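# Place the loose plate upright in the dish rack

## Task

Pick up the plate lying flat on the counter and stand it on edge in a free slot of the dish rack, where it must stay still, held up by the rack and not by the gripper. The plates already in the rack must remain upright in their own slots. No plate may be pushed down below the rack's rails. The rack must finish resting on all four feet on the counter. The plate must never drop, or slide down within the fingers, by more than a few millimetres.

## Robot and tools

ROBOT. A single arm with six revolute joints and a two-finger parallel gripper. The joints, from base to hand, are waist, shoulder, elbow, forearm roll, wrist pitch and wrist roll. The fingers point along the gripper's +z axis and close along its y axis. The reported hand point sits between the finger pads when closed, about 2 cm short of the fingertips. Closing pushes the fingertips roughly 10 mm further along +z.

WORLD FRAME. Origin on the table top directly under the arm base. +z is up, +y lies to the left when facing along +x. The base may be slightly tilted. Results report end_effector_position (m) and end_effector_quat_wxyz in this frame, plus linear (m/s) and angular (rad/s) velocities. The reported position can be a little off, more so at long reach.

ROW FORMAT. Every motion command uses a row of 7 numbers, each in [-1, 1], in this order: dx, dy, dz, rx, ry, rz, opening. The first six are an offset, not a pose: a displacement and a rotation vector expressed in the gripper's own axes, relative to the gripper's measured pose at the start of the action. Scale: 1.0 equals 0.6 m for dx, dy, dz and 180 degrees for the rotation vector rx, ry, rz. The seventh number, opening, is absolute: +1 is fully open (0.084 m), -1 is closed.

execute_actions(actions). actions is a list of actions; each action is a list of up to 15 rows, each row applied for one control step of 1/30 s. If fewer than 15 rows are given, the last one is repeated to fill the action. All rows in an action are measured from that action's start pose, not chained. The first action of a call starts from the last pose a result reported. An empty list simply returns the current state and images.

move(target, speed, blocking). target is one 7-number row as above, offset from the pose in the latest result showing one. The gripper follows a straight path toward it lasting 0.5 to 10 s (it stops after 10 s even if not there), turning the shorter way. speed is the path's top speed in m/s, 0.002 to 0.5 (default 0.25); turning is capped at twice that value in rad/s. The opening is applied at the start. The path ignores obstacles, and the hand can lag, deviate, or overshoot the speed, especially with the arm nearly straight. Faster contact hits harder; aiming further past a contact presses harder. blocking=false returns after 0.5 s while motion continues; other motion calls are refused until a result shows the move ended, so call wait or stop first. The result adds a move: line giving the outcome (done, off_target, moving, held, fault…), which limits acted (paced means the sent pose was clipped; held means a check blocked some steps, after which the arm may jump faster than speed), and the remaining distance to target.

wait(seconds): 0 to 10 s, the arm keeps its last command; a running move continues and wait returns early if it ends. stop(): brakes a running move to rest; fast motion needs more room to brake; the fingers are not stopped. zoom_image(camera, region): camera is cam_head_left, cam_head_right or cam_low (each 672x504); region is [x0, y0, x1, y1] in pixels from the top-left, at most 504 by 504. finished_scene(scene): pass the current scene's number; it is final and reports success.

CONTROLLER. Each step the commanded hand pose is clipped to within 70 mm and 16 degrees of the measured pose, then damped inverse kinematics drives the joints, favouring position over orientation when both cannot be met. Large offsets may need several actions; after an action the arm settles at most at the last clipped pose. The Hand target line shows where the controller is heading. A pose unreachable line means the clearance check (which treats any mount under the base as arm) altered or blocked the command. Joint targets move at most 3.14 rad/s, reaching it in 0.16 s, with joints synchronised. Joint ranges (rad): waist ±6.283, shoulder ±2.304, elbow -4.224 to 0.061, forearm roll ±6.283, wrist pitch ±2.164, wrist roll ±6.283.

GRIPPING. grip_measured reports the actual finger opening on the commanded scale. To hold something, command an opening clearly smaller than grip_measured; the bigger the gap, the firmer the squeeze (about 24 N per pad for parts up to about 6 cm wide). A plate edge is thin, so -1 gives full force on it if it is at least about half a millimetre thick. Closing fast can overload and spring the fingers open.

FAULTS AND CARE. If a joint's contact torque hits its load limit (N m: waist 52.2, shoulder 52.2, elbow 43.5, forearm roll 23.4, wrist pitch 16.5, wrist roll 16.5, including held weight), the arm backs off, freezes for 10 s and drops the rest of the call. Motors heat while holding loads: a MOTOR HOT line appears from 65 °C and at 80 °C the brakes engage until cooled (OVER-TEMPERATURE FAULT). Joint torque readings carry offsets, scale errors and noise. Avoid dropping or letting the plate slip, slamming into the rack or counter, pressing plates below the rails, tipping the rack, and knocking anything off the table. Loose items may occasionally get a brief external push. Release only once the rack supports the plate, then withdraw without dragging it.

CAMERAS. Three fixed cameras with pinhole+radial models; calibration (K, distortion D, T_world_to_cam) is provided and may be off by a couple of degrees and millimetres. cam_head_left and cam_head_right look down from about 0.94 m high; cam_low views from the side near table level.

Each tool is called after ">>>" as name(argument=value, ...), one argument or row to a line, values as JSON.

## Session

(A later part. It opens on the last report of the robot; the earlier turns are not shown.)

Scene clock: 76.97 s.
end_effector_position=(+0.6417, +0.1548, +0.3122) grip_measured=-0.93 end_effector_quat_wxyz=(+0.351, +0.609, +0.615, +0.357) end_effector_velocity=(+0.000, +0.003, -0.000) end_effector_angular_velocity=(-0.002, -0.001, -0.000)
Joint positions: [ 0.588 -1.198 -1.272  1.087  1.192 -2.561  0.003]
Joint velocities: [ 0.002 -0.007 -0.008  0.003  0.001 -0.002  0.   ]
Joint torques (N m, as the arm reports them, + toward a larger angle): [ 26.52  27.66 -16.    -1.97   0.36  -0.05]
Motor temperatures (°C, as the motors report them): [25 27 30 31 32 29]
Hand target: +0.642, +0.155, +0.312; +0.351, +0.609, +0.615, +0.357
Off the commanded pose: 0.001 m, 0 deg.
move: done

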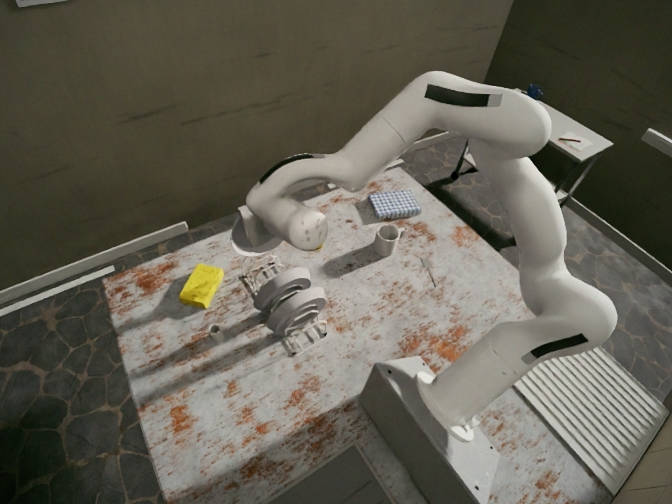

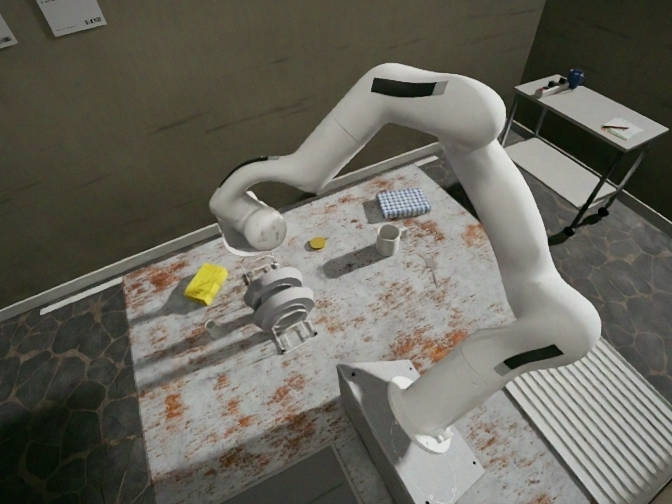

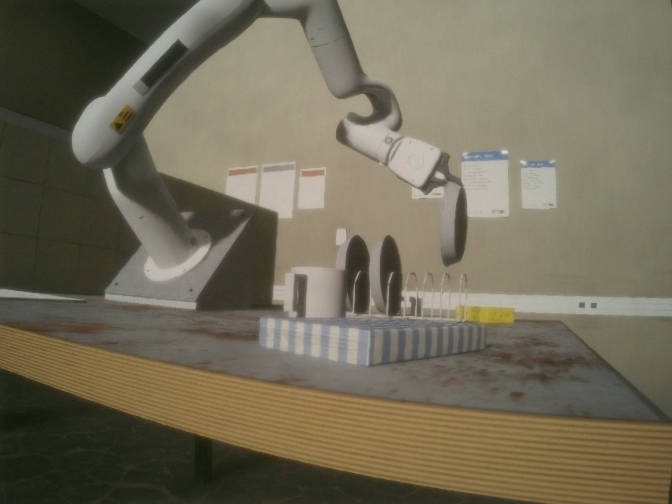

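>>> move(
  target=[0,-0.021,0.024,-0.006,0,0,-1],
  speed=0.03,
)

>>> move(
  target=[0,-0.044,0.024,0,0,0,-1],
  speed=0.02,
)

>>> zoom_image(
  camera="cam_low",
  region=[330, 150, 530, 330],
)

>>> zoom_image(
  camera="cam_head_left",
  region=[180, 180, 380, 360],
)

Scene clock: 93.13 s.
end_effector_position=(+0.6478, +0.1549, +0.2944) grip_measured=-0.93 end_effector_quat_wxyz=(+0.356, +0.606, +0.612, +0.362) end_effector_velocity=(+0.001, -0.001, -0.001) end_effector_angular_velocity=(-0.001, -0.005, -0.002)
Joint positions: [ 0.559 -1.225 -1.274  1.033  1.213 -2.53   0.003]
Joint velocities: [-0.003 -0.003 -0.    -0.007  0.006  0.004 -0.   ]
Joint torques (N m, as the arm reports them, + toward a larger angle): [ 31.82  25.63 -17.86  -1.45   0.94  -0.04]
Motor temperatures (°C, as the motors report them): [25 27 31 31 32 29]
Hand target: +0.648, +0.155, +0.294; +0.356, +0.606, +0.612, +0.362
Off the commanded pose: 0.000 m, 0 deg.
move: done

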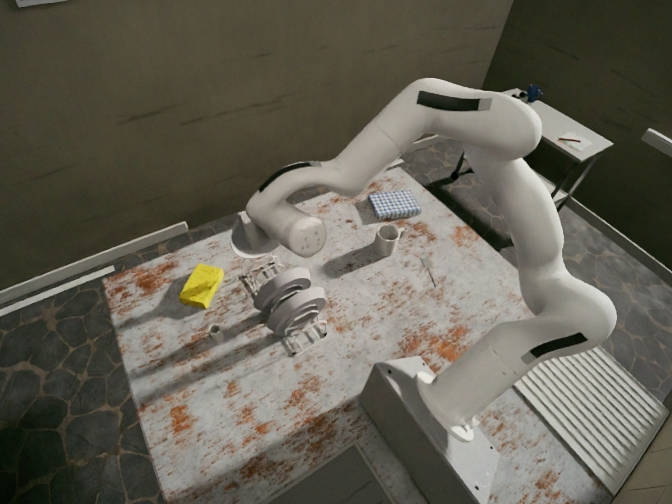

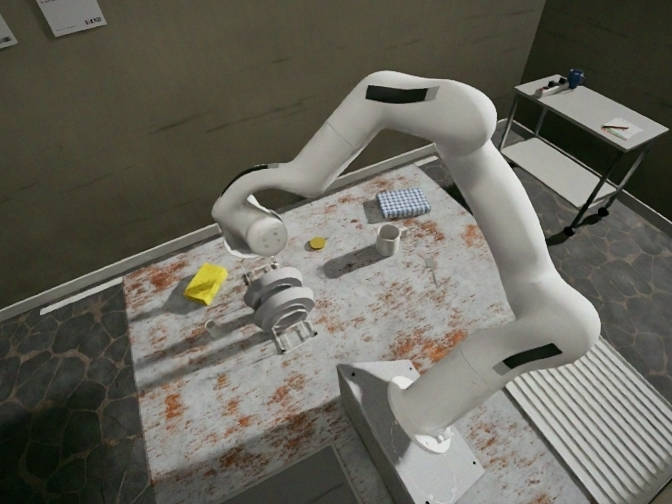

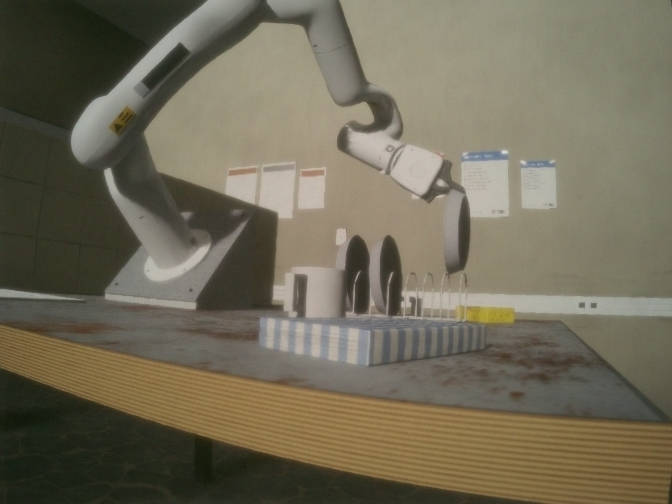

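Scene clock: 94.93 s.
end_effector_position=(+0.6476, +0.1550, +0.2647) grip_measured=-0.93 end_effector_quat_wxyz=(+0.356, +0.606, +0.612, +0.362) end_effector_velocity=(+0.000, -0.001, -0.004) end_effector_angular_velocity=(+0.001, +0.002, -0.003)
Joint positions: [ 0.525 -1.26  -1.268  0.986  1.234 -2.492  0.003]
Joint velocities: [-0.005 -0.004 -0.    -0.003  0.002  0.004  0.   ]
Joint torques (N m, as the arm reports them, + toward a larger angle): [ 30.06  29.23 -15.83  -1.35   0.82  -0.36]
Motor temperatures (°C, as the motors report them): [25 27 31 31 32 29]
Hand target: +0.648, +0.155, +0.264; +0.356, +0.606, +0.612, +0.362
Off the commanded pose: 0.000 m, 0 deg.
move: done

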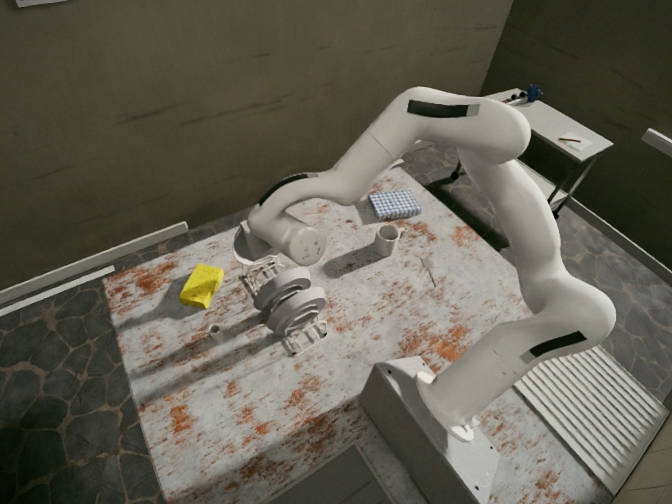

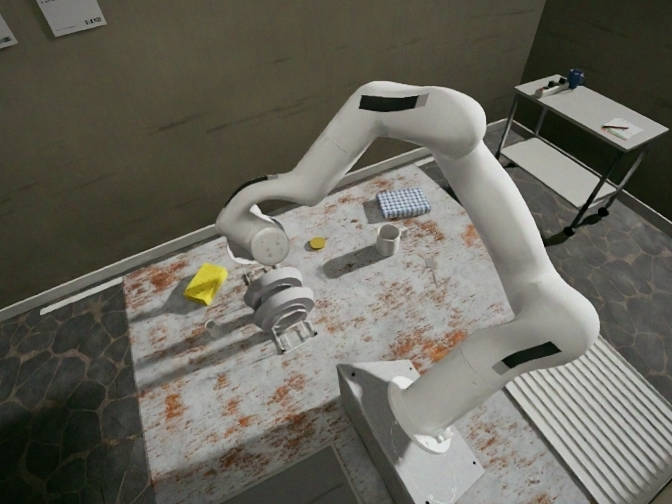

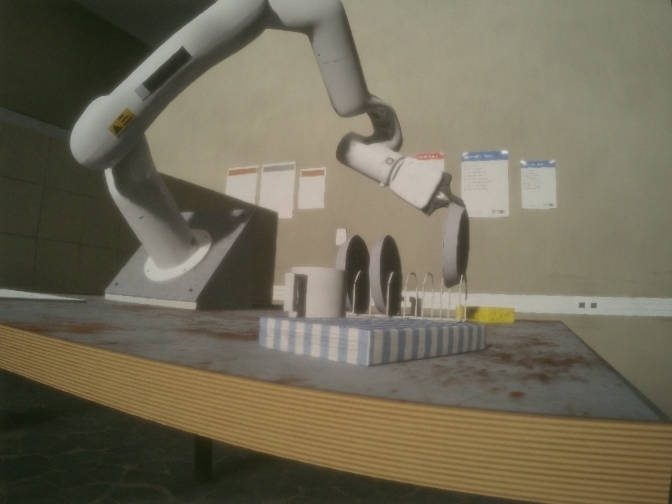

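Region (330, 150, 530, 330) of cam_low's 672x504 image, scaled by 2.520, with more detail than that image has; it fills the top 454 rows of this view, and the rest is white.

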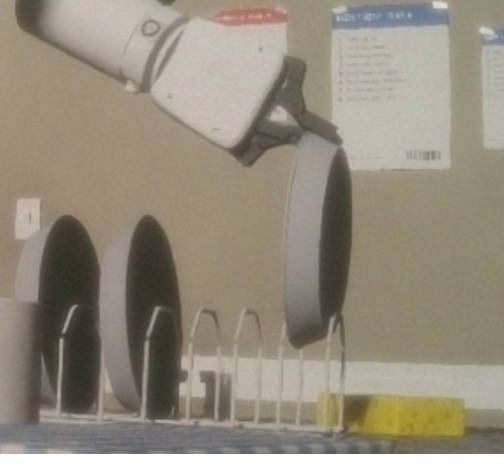

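Region (180, 180, 380, 360) of cam_head_left's 672x504 image, scaled by 2.520, with more detail than that image has; it fills the top 454 rows of this view, and the rest is white.

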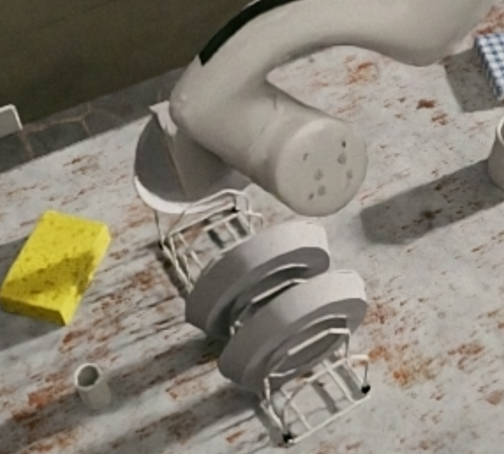

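>>> move(
  target=[0,-0.0915,0.041,0,0,0,-1],
  speed=0.02,
)

>>> zoom_image(
  camera="cam_low",
  region=[330, 150, 530, 330],
)

>>> zoom_image(
  camera="cam_head_left",
  region=[210, 220, 350, 360],
)

Scene clock: 104.57 s.
end_effector_position=(+0.6425, +0.1551, +0.2051) grip_measured=-0.93 end_effector_quat_wxyz=(+0.356, +0.606, +0.612, +0.363) end_effector_velocity=(+0.000, +0.000, -0.002) end_effector_angular_velocity=(+0.001, -0.002, +0.000)
Joint positions: [ 0.456 -1.335 -1.259  0.896  1.285 -2.423  0.003]
Joint velocities: [-0.003 -0.003 -0.001 -0.005  0.003  0.003  0.   ]
Joint torques (N m, as the arm reports them, + toward a larger angle): [ 26.36  29.76 -16.27  -1.76   1.02  -0.04]
Motor temperatures (°C, as the motors report them): [25 27 31 31 32 29]
Hand target: +0.643, +0.155, +0.205; +0.356, +0.606, +0.612, +0.363
Off the commanded pose: 0.000 m, 0 deg.
move: done

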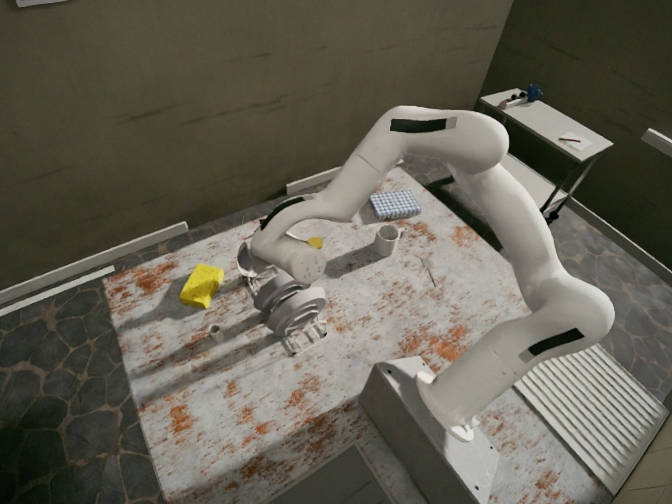

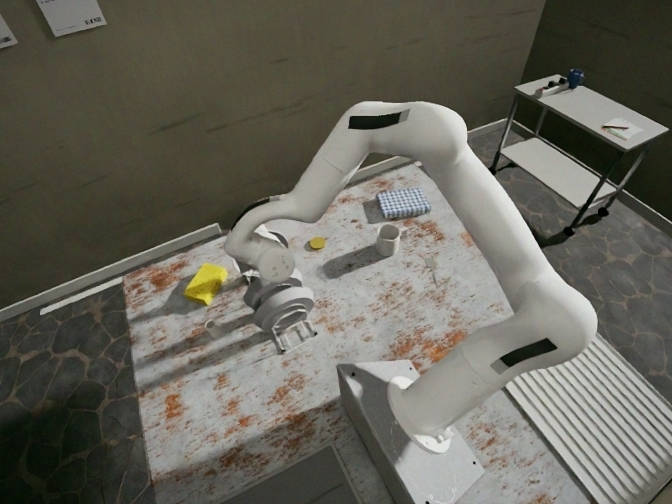

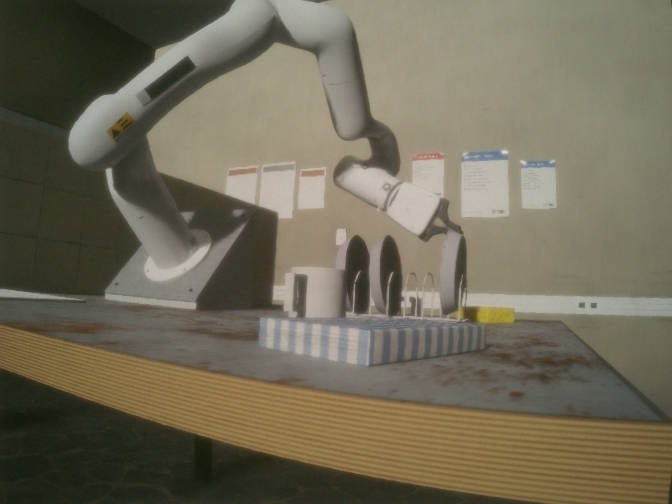

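Region (330, 150, 530, 330) of cam_low's 672x504 image, scaled by 2.520, with more detail than that image has; it fills the top 454 rows of this view, and the rest is white.

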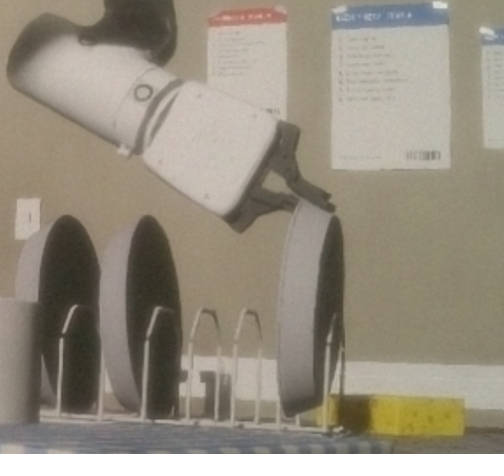

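Region (210, 220, 350, 360) of cam_head_left's 672x504 image, scaled by 3.600, with more detail than that image has.

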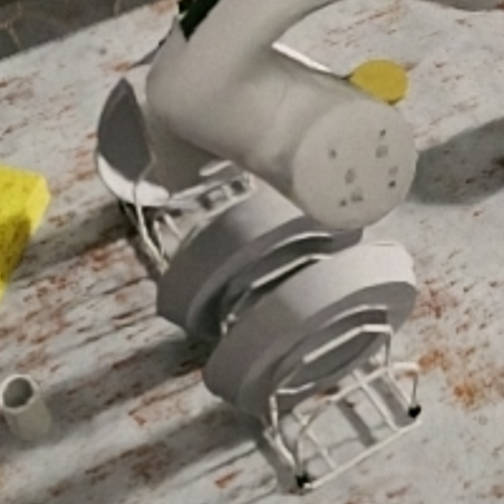

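>>> move(
  target=[0.02,-0.0175,0.0097,0,0,0,-1],
  speed=0.01,
)

>>> zoom_image(
  camera="cam_low",
  region=[330, 150, 530, 330],
)

>>> zoom_image(
  camera="cam_head_left",
  region=[210, 220, 350, 360],
)

Scene clock: 120.50 s.
end_effector_position=(+0.6432, +0.1667, +0.1947) grip_measured=-0.93 end_effector_quat_wxyz=(+0.357, +0.606, +0.611, +0.363) end_effector_velocity=(+0.000, +0.002, -0.001) end_effector_angular_velocity=(+0.001, -0.000, -0.001)
Joint positions: [ 0.455 -1.375 -1.292  0.892  1.292 -2.415  0.003]
Joint velocities: [ 0.    -0.006 -0.006  0.     0.001  0.001  0.   ]
Joint torques (N m, as the arm reports them, + toward a larger angle): [23.23 24.91 -9.64  0.53 -0.58  0.28]
Motor temperatures (°C, as the motors report them): [26 27 31 31 32 29]
Hand target: +0.642, +0.167, +0.193; +0.356, +0.606, +0.612, +0.363
Off the commanded pose: 0.002 m, 0 deg.
move: done

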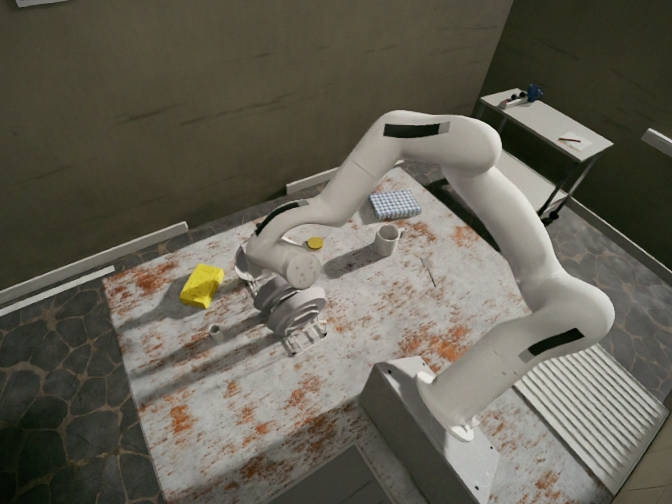

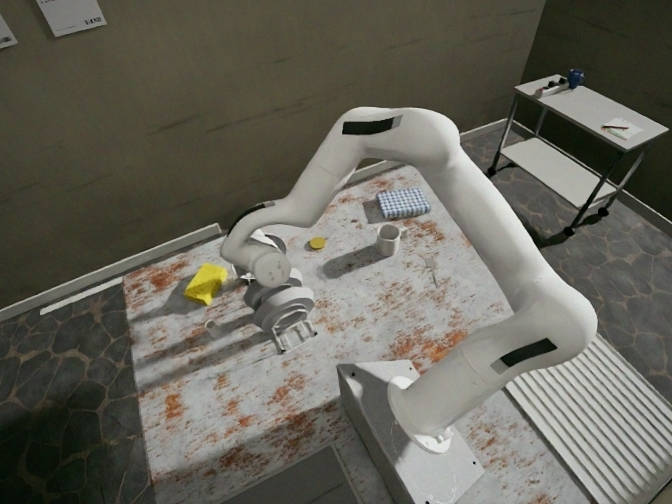

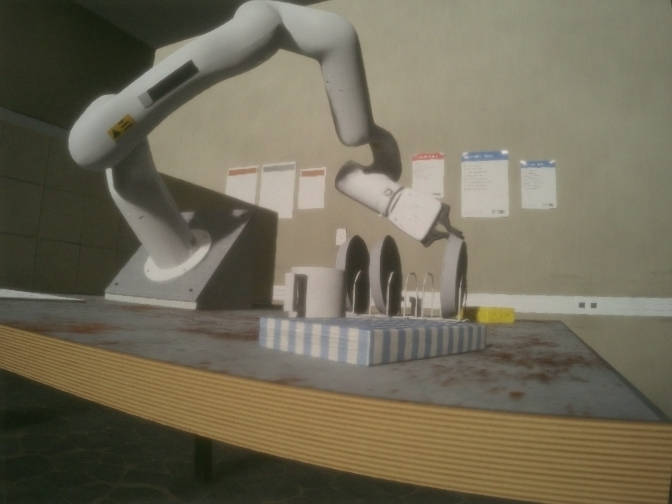

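Region (330, 150, 530, 330) of cam_low's 672x504 image, scaled by 2.520, with more detail than that image has; it fills the top 454 rows of this view, and the rest is white.

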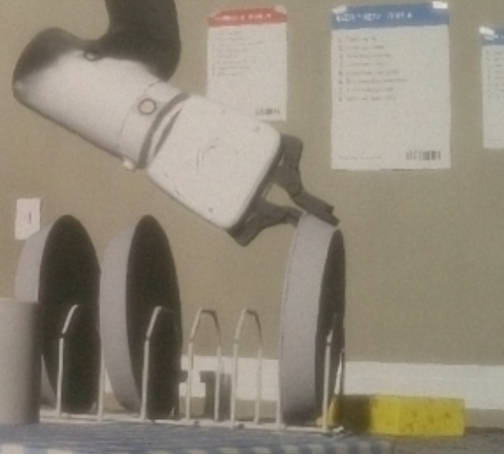

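Region (210, 220, 350, 360) of cam_head_left's 672x504 image, scaled by 3.600, with more detail than that image has.

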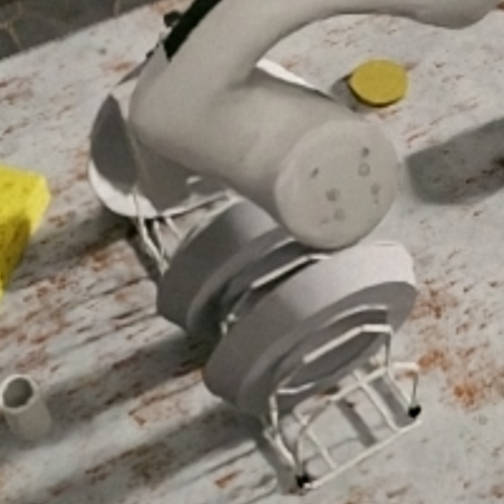

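>>> move(
  target=[0,0,0,0,0,0,-0.5],
)

>>> move(
  target=[0,0.005,-0.06,0,0,0,-0.5],
  speed=0.05,
)

>>> move(
  target=[0,0.06,-0.05,0,0,0,-0.5],
  speed=0.08,
)

Scene clock: 130.03 s.
end_effector_position=(+0.6431, +0.1667, +0.1945) grip_measured=-0.52 end_effector_quat_wxyz=(+0.357, +0.606, +0.611, +0.363) end_effector_velocity=(+0.001, -0.000, +0.001) end_effector_angular_velocity=(-0.002, -0.003, -0.001)
Joint positions: [ 0.455 -1.375 -1.292  0.892  1.292 -2.415  0.021]
Joint velocities: [ 0.001  0.001 -0.001 -0.     0.002 -0.002  0.   ]
Joint torques (N m, as the arm reports them, + toward a larger angle): [ 28.75  31.66 -14.54  -2.25   0.64  -0.14]
Motor temperatures (°C, as the motors report them): [25 27 31 31 32 29]
Hand target: +0.643, +0.167, +0.195; +0.357, +0.606, +0.611, +0.363
Off the commanded pose: 0.000 m, 0 deg.
move: done

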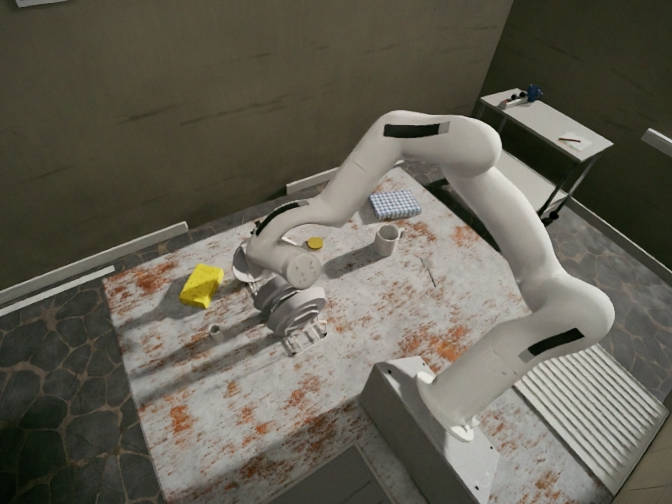

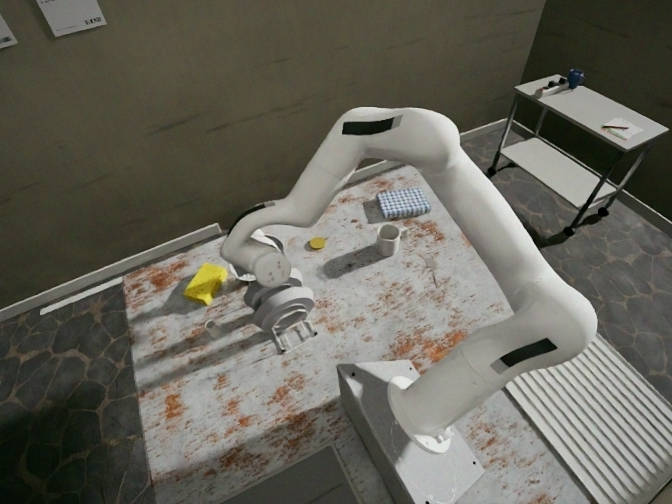

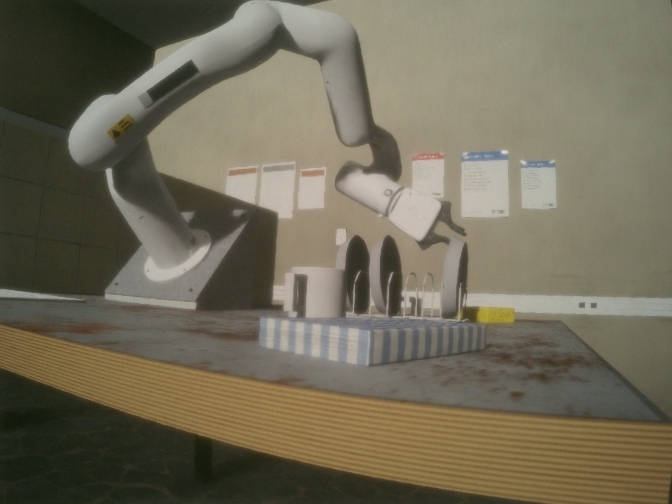

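Scene clock: 131.20 s.
end_effector_position=(+0.6132, +0.1663, +0.2143) grip_measured=-0.52 end_effector_quat_wxyz=(+0.357, +0.606, +0.611, +0.363) end_effector_velocity=(-0.001, -0.001, +0.001) end_effector_angular_velocity=(+0.001, +0.001, -0.001)
Joint positions: [ 0.513 -1.331 -1.216  0.941  1.307 -2.386  0.021]
Joint velocities: [ 0.002  0.003  0.004  0.003 -0.     0.002 -0.   ]
Joint torques (N m, as the arm reports them, + toward a larger angle): [ 28.82  30.18 -16.21  -3.45   0.82  -0.37]
Motor temperatures (°C, as the motors report them): [25 27 31 31 32 29]
Hand target: +0.613, +0.166, +0.214; +0.357, +0.606, +0.611, +0.363
Off the commanded pose: 0.000 m, 0 deg.
move: done

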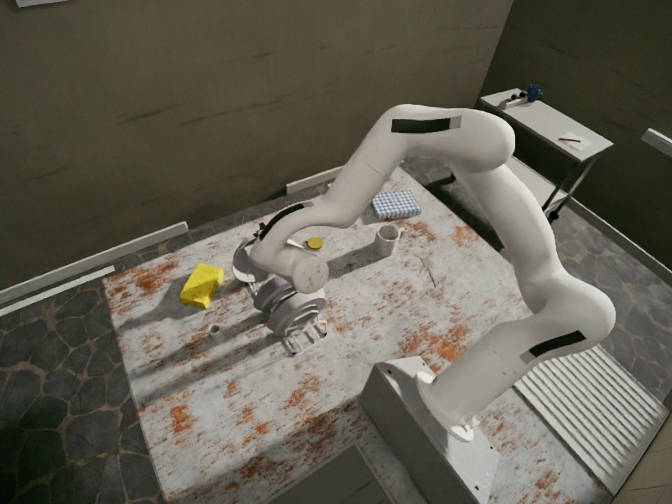

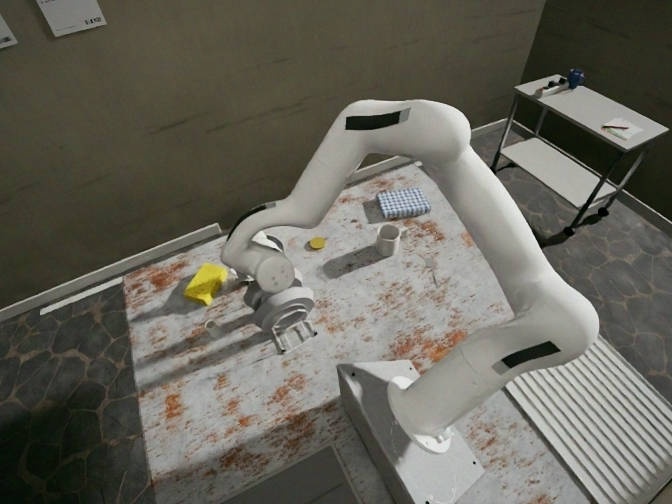

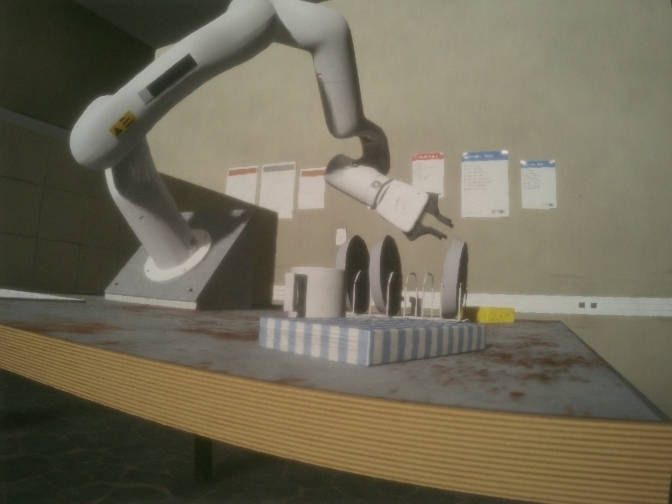

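Scene clock: 132.27 s.
end_effector_position=(+0.6043, +0.1661, +0.2599) grip_measured=-0.52 end_effector_quat_wxyz=(+0.357, +0.606, +0.611, +0.363) end_effector_velocity=(-0.000, -0.001, +0.003) end_effector_angular_velocity=(+0.001, +0.000, -0.002)
Joint positions: [ 0.581 -1.264 -1.194  1.019  1.277 -2.421  0.021]
Joint velocities: [ 0.004  0.005  0.001  0.006 -0.001 -0.002  0.   ]
Joint torques (N m, as the arm reports them, + toward a larger angle): [ 26.44  28.86 -17.15  -2.7    1.12  -0.14]
Motor temperatures (°C, as the motors report them): [25 27 31 31 32 29]
Hand target: +0.604, +0.166, +0.260; +0.357, +0.606, +0.611, +0.363
Off the commanded pose: 0.000 m, 0 deg.
move: done

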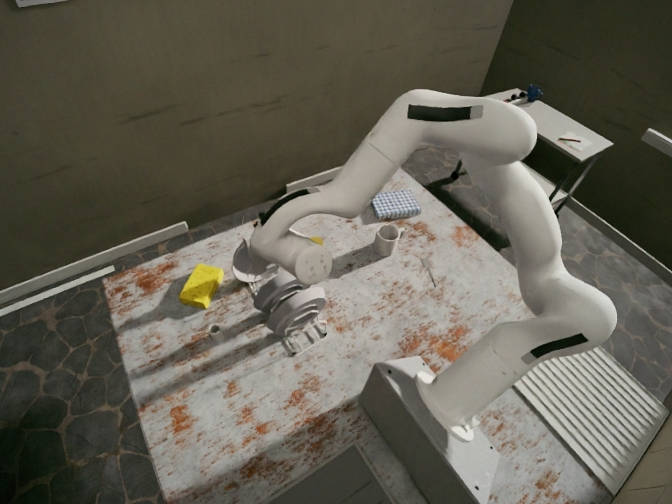

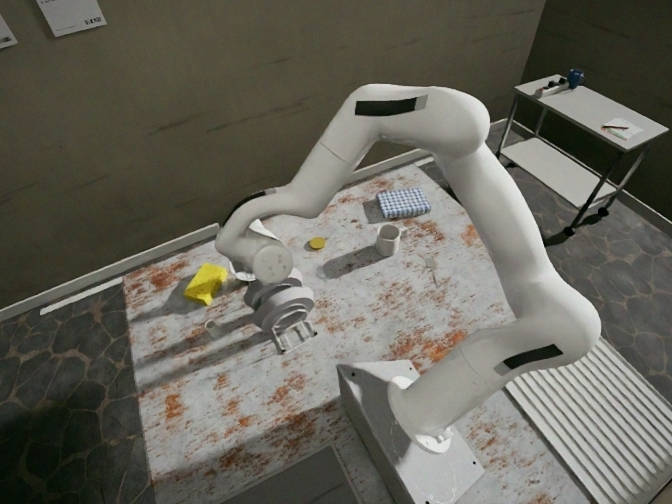

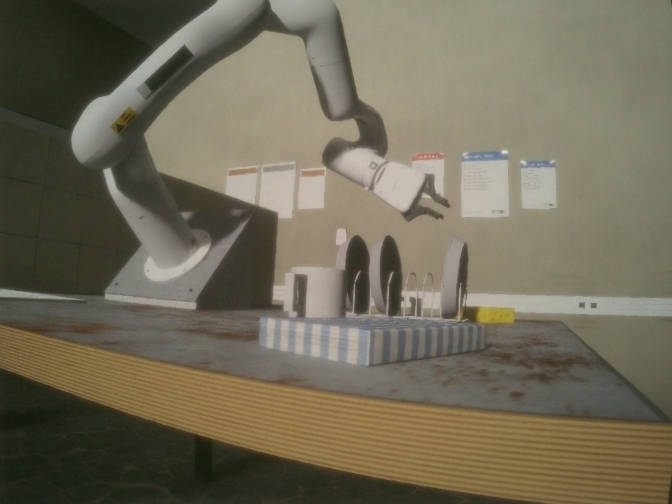

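>>> finished_scene(
  scene=2,
)

The scene is finished: the task was done.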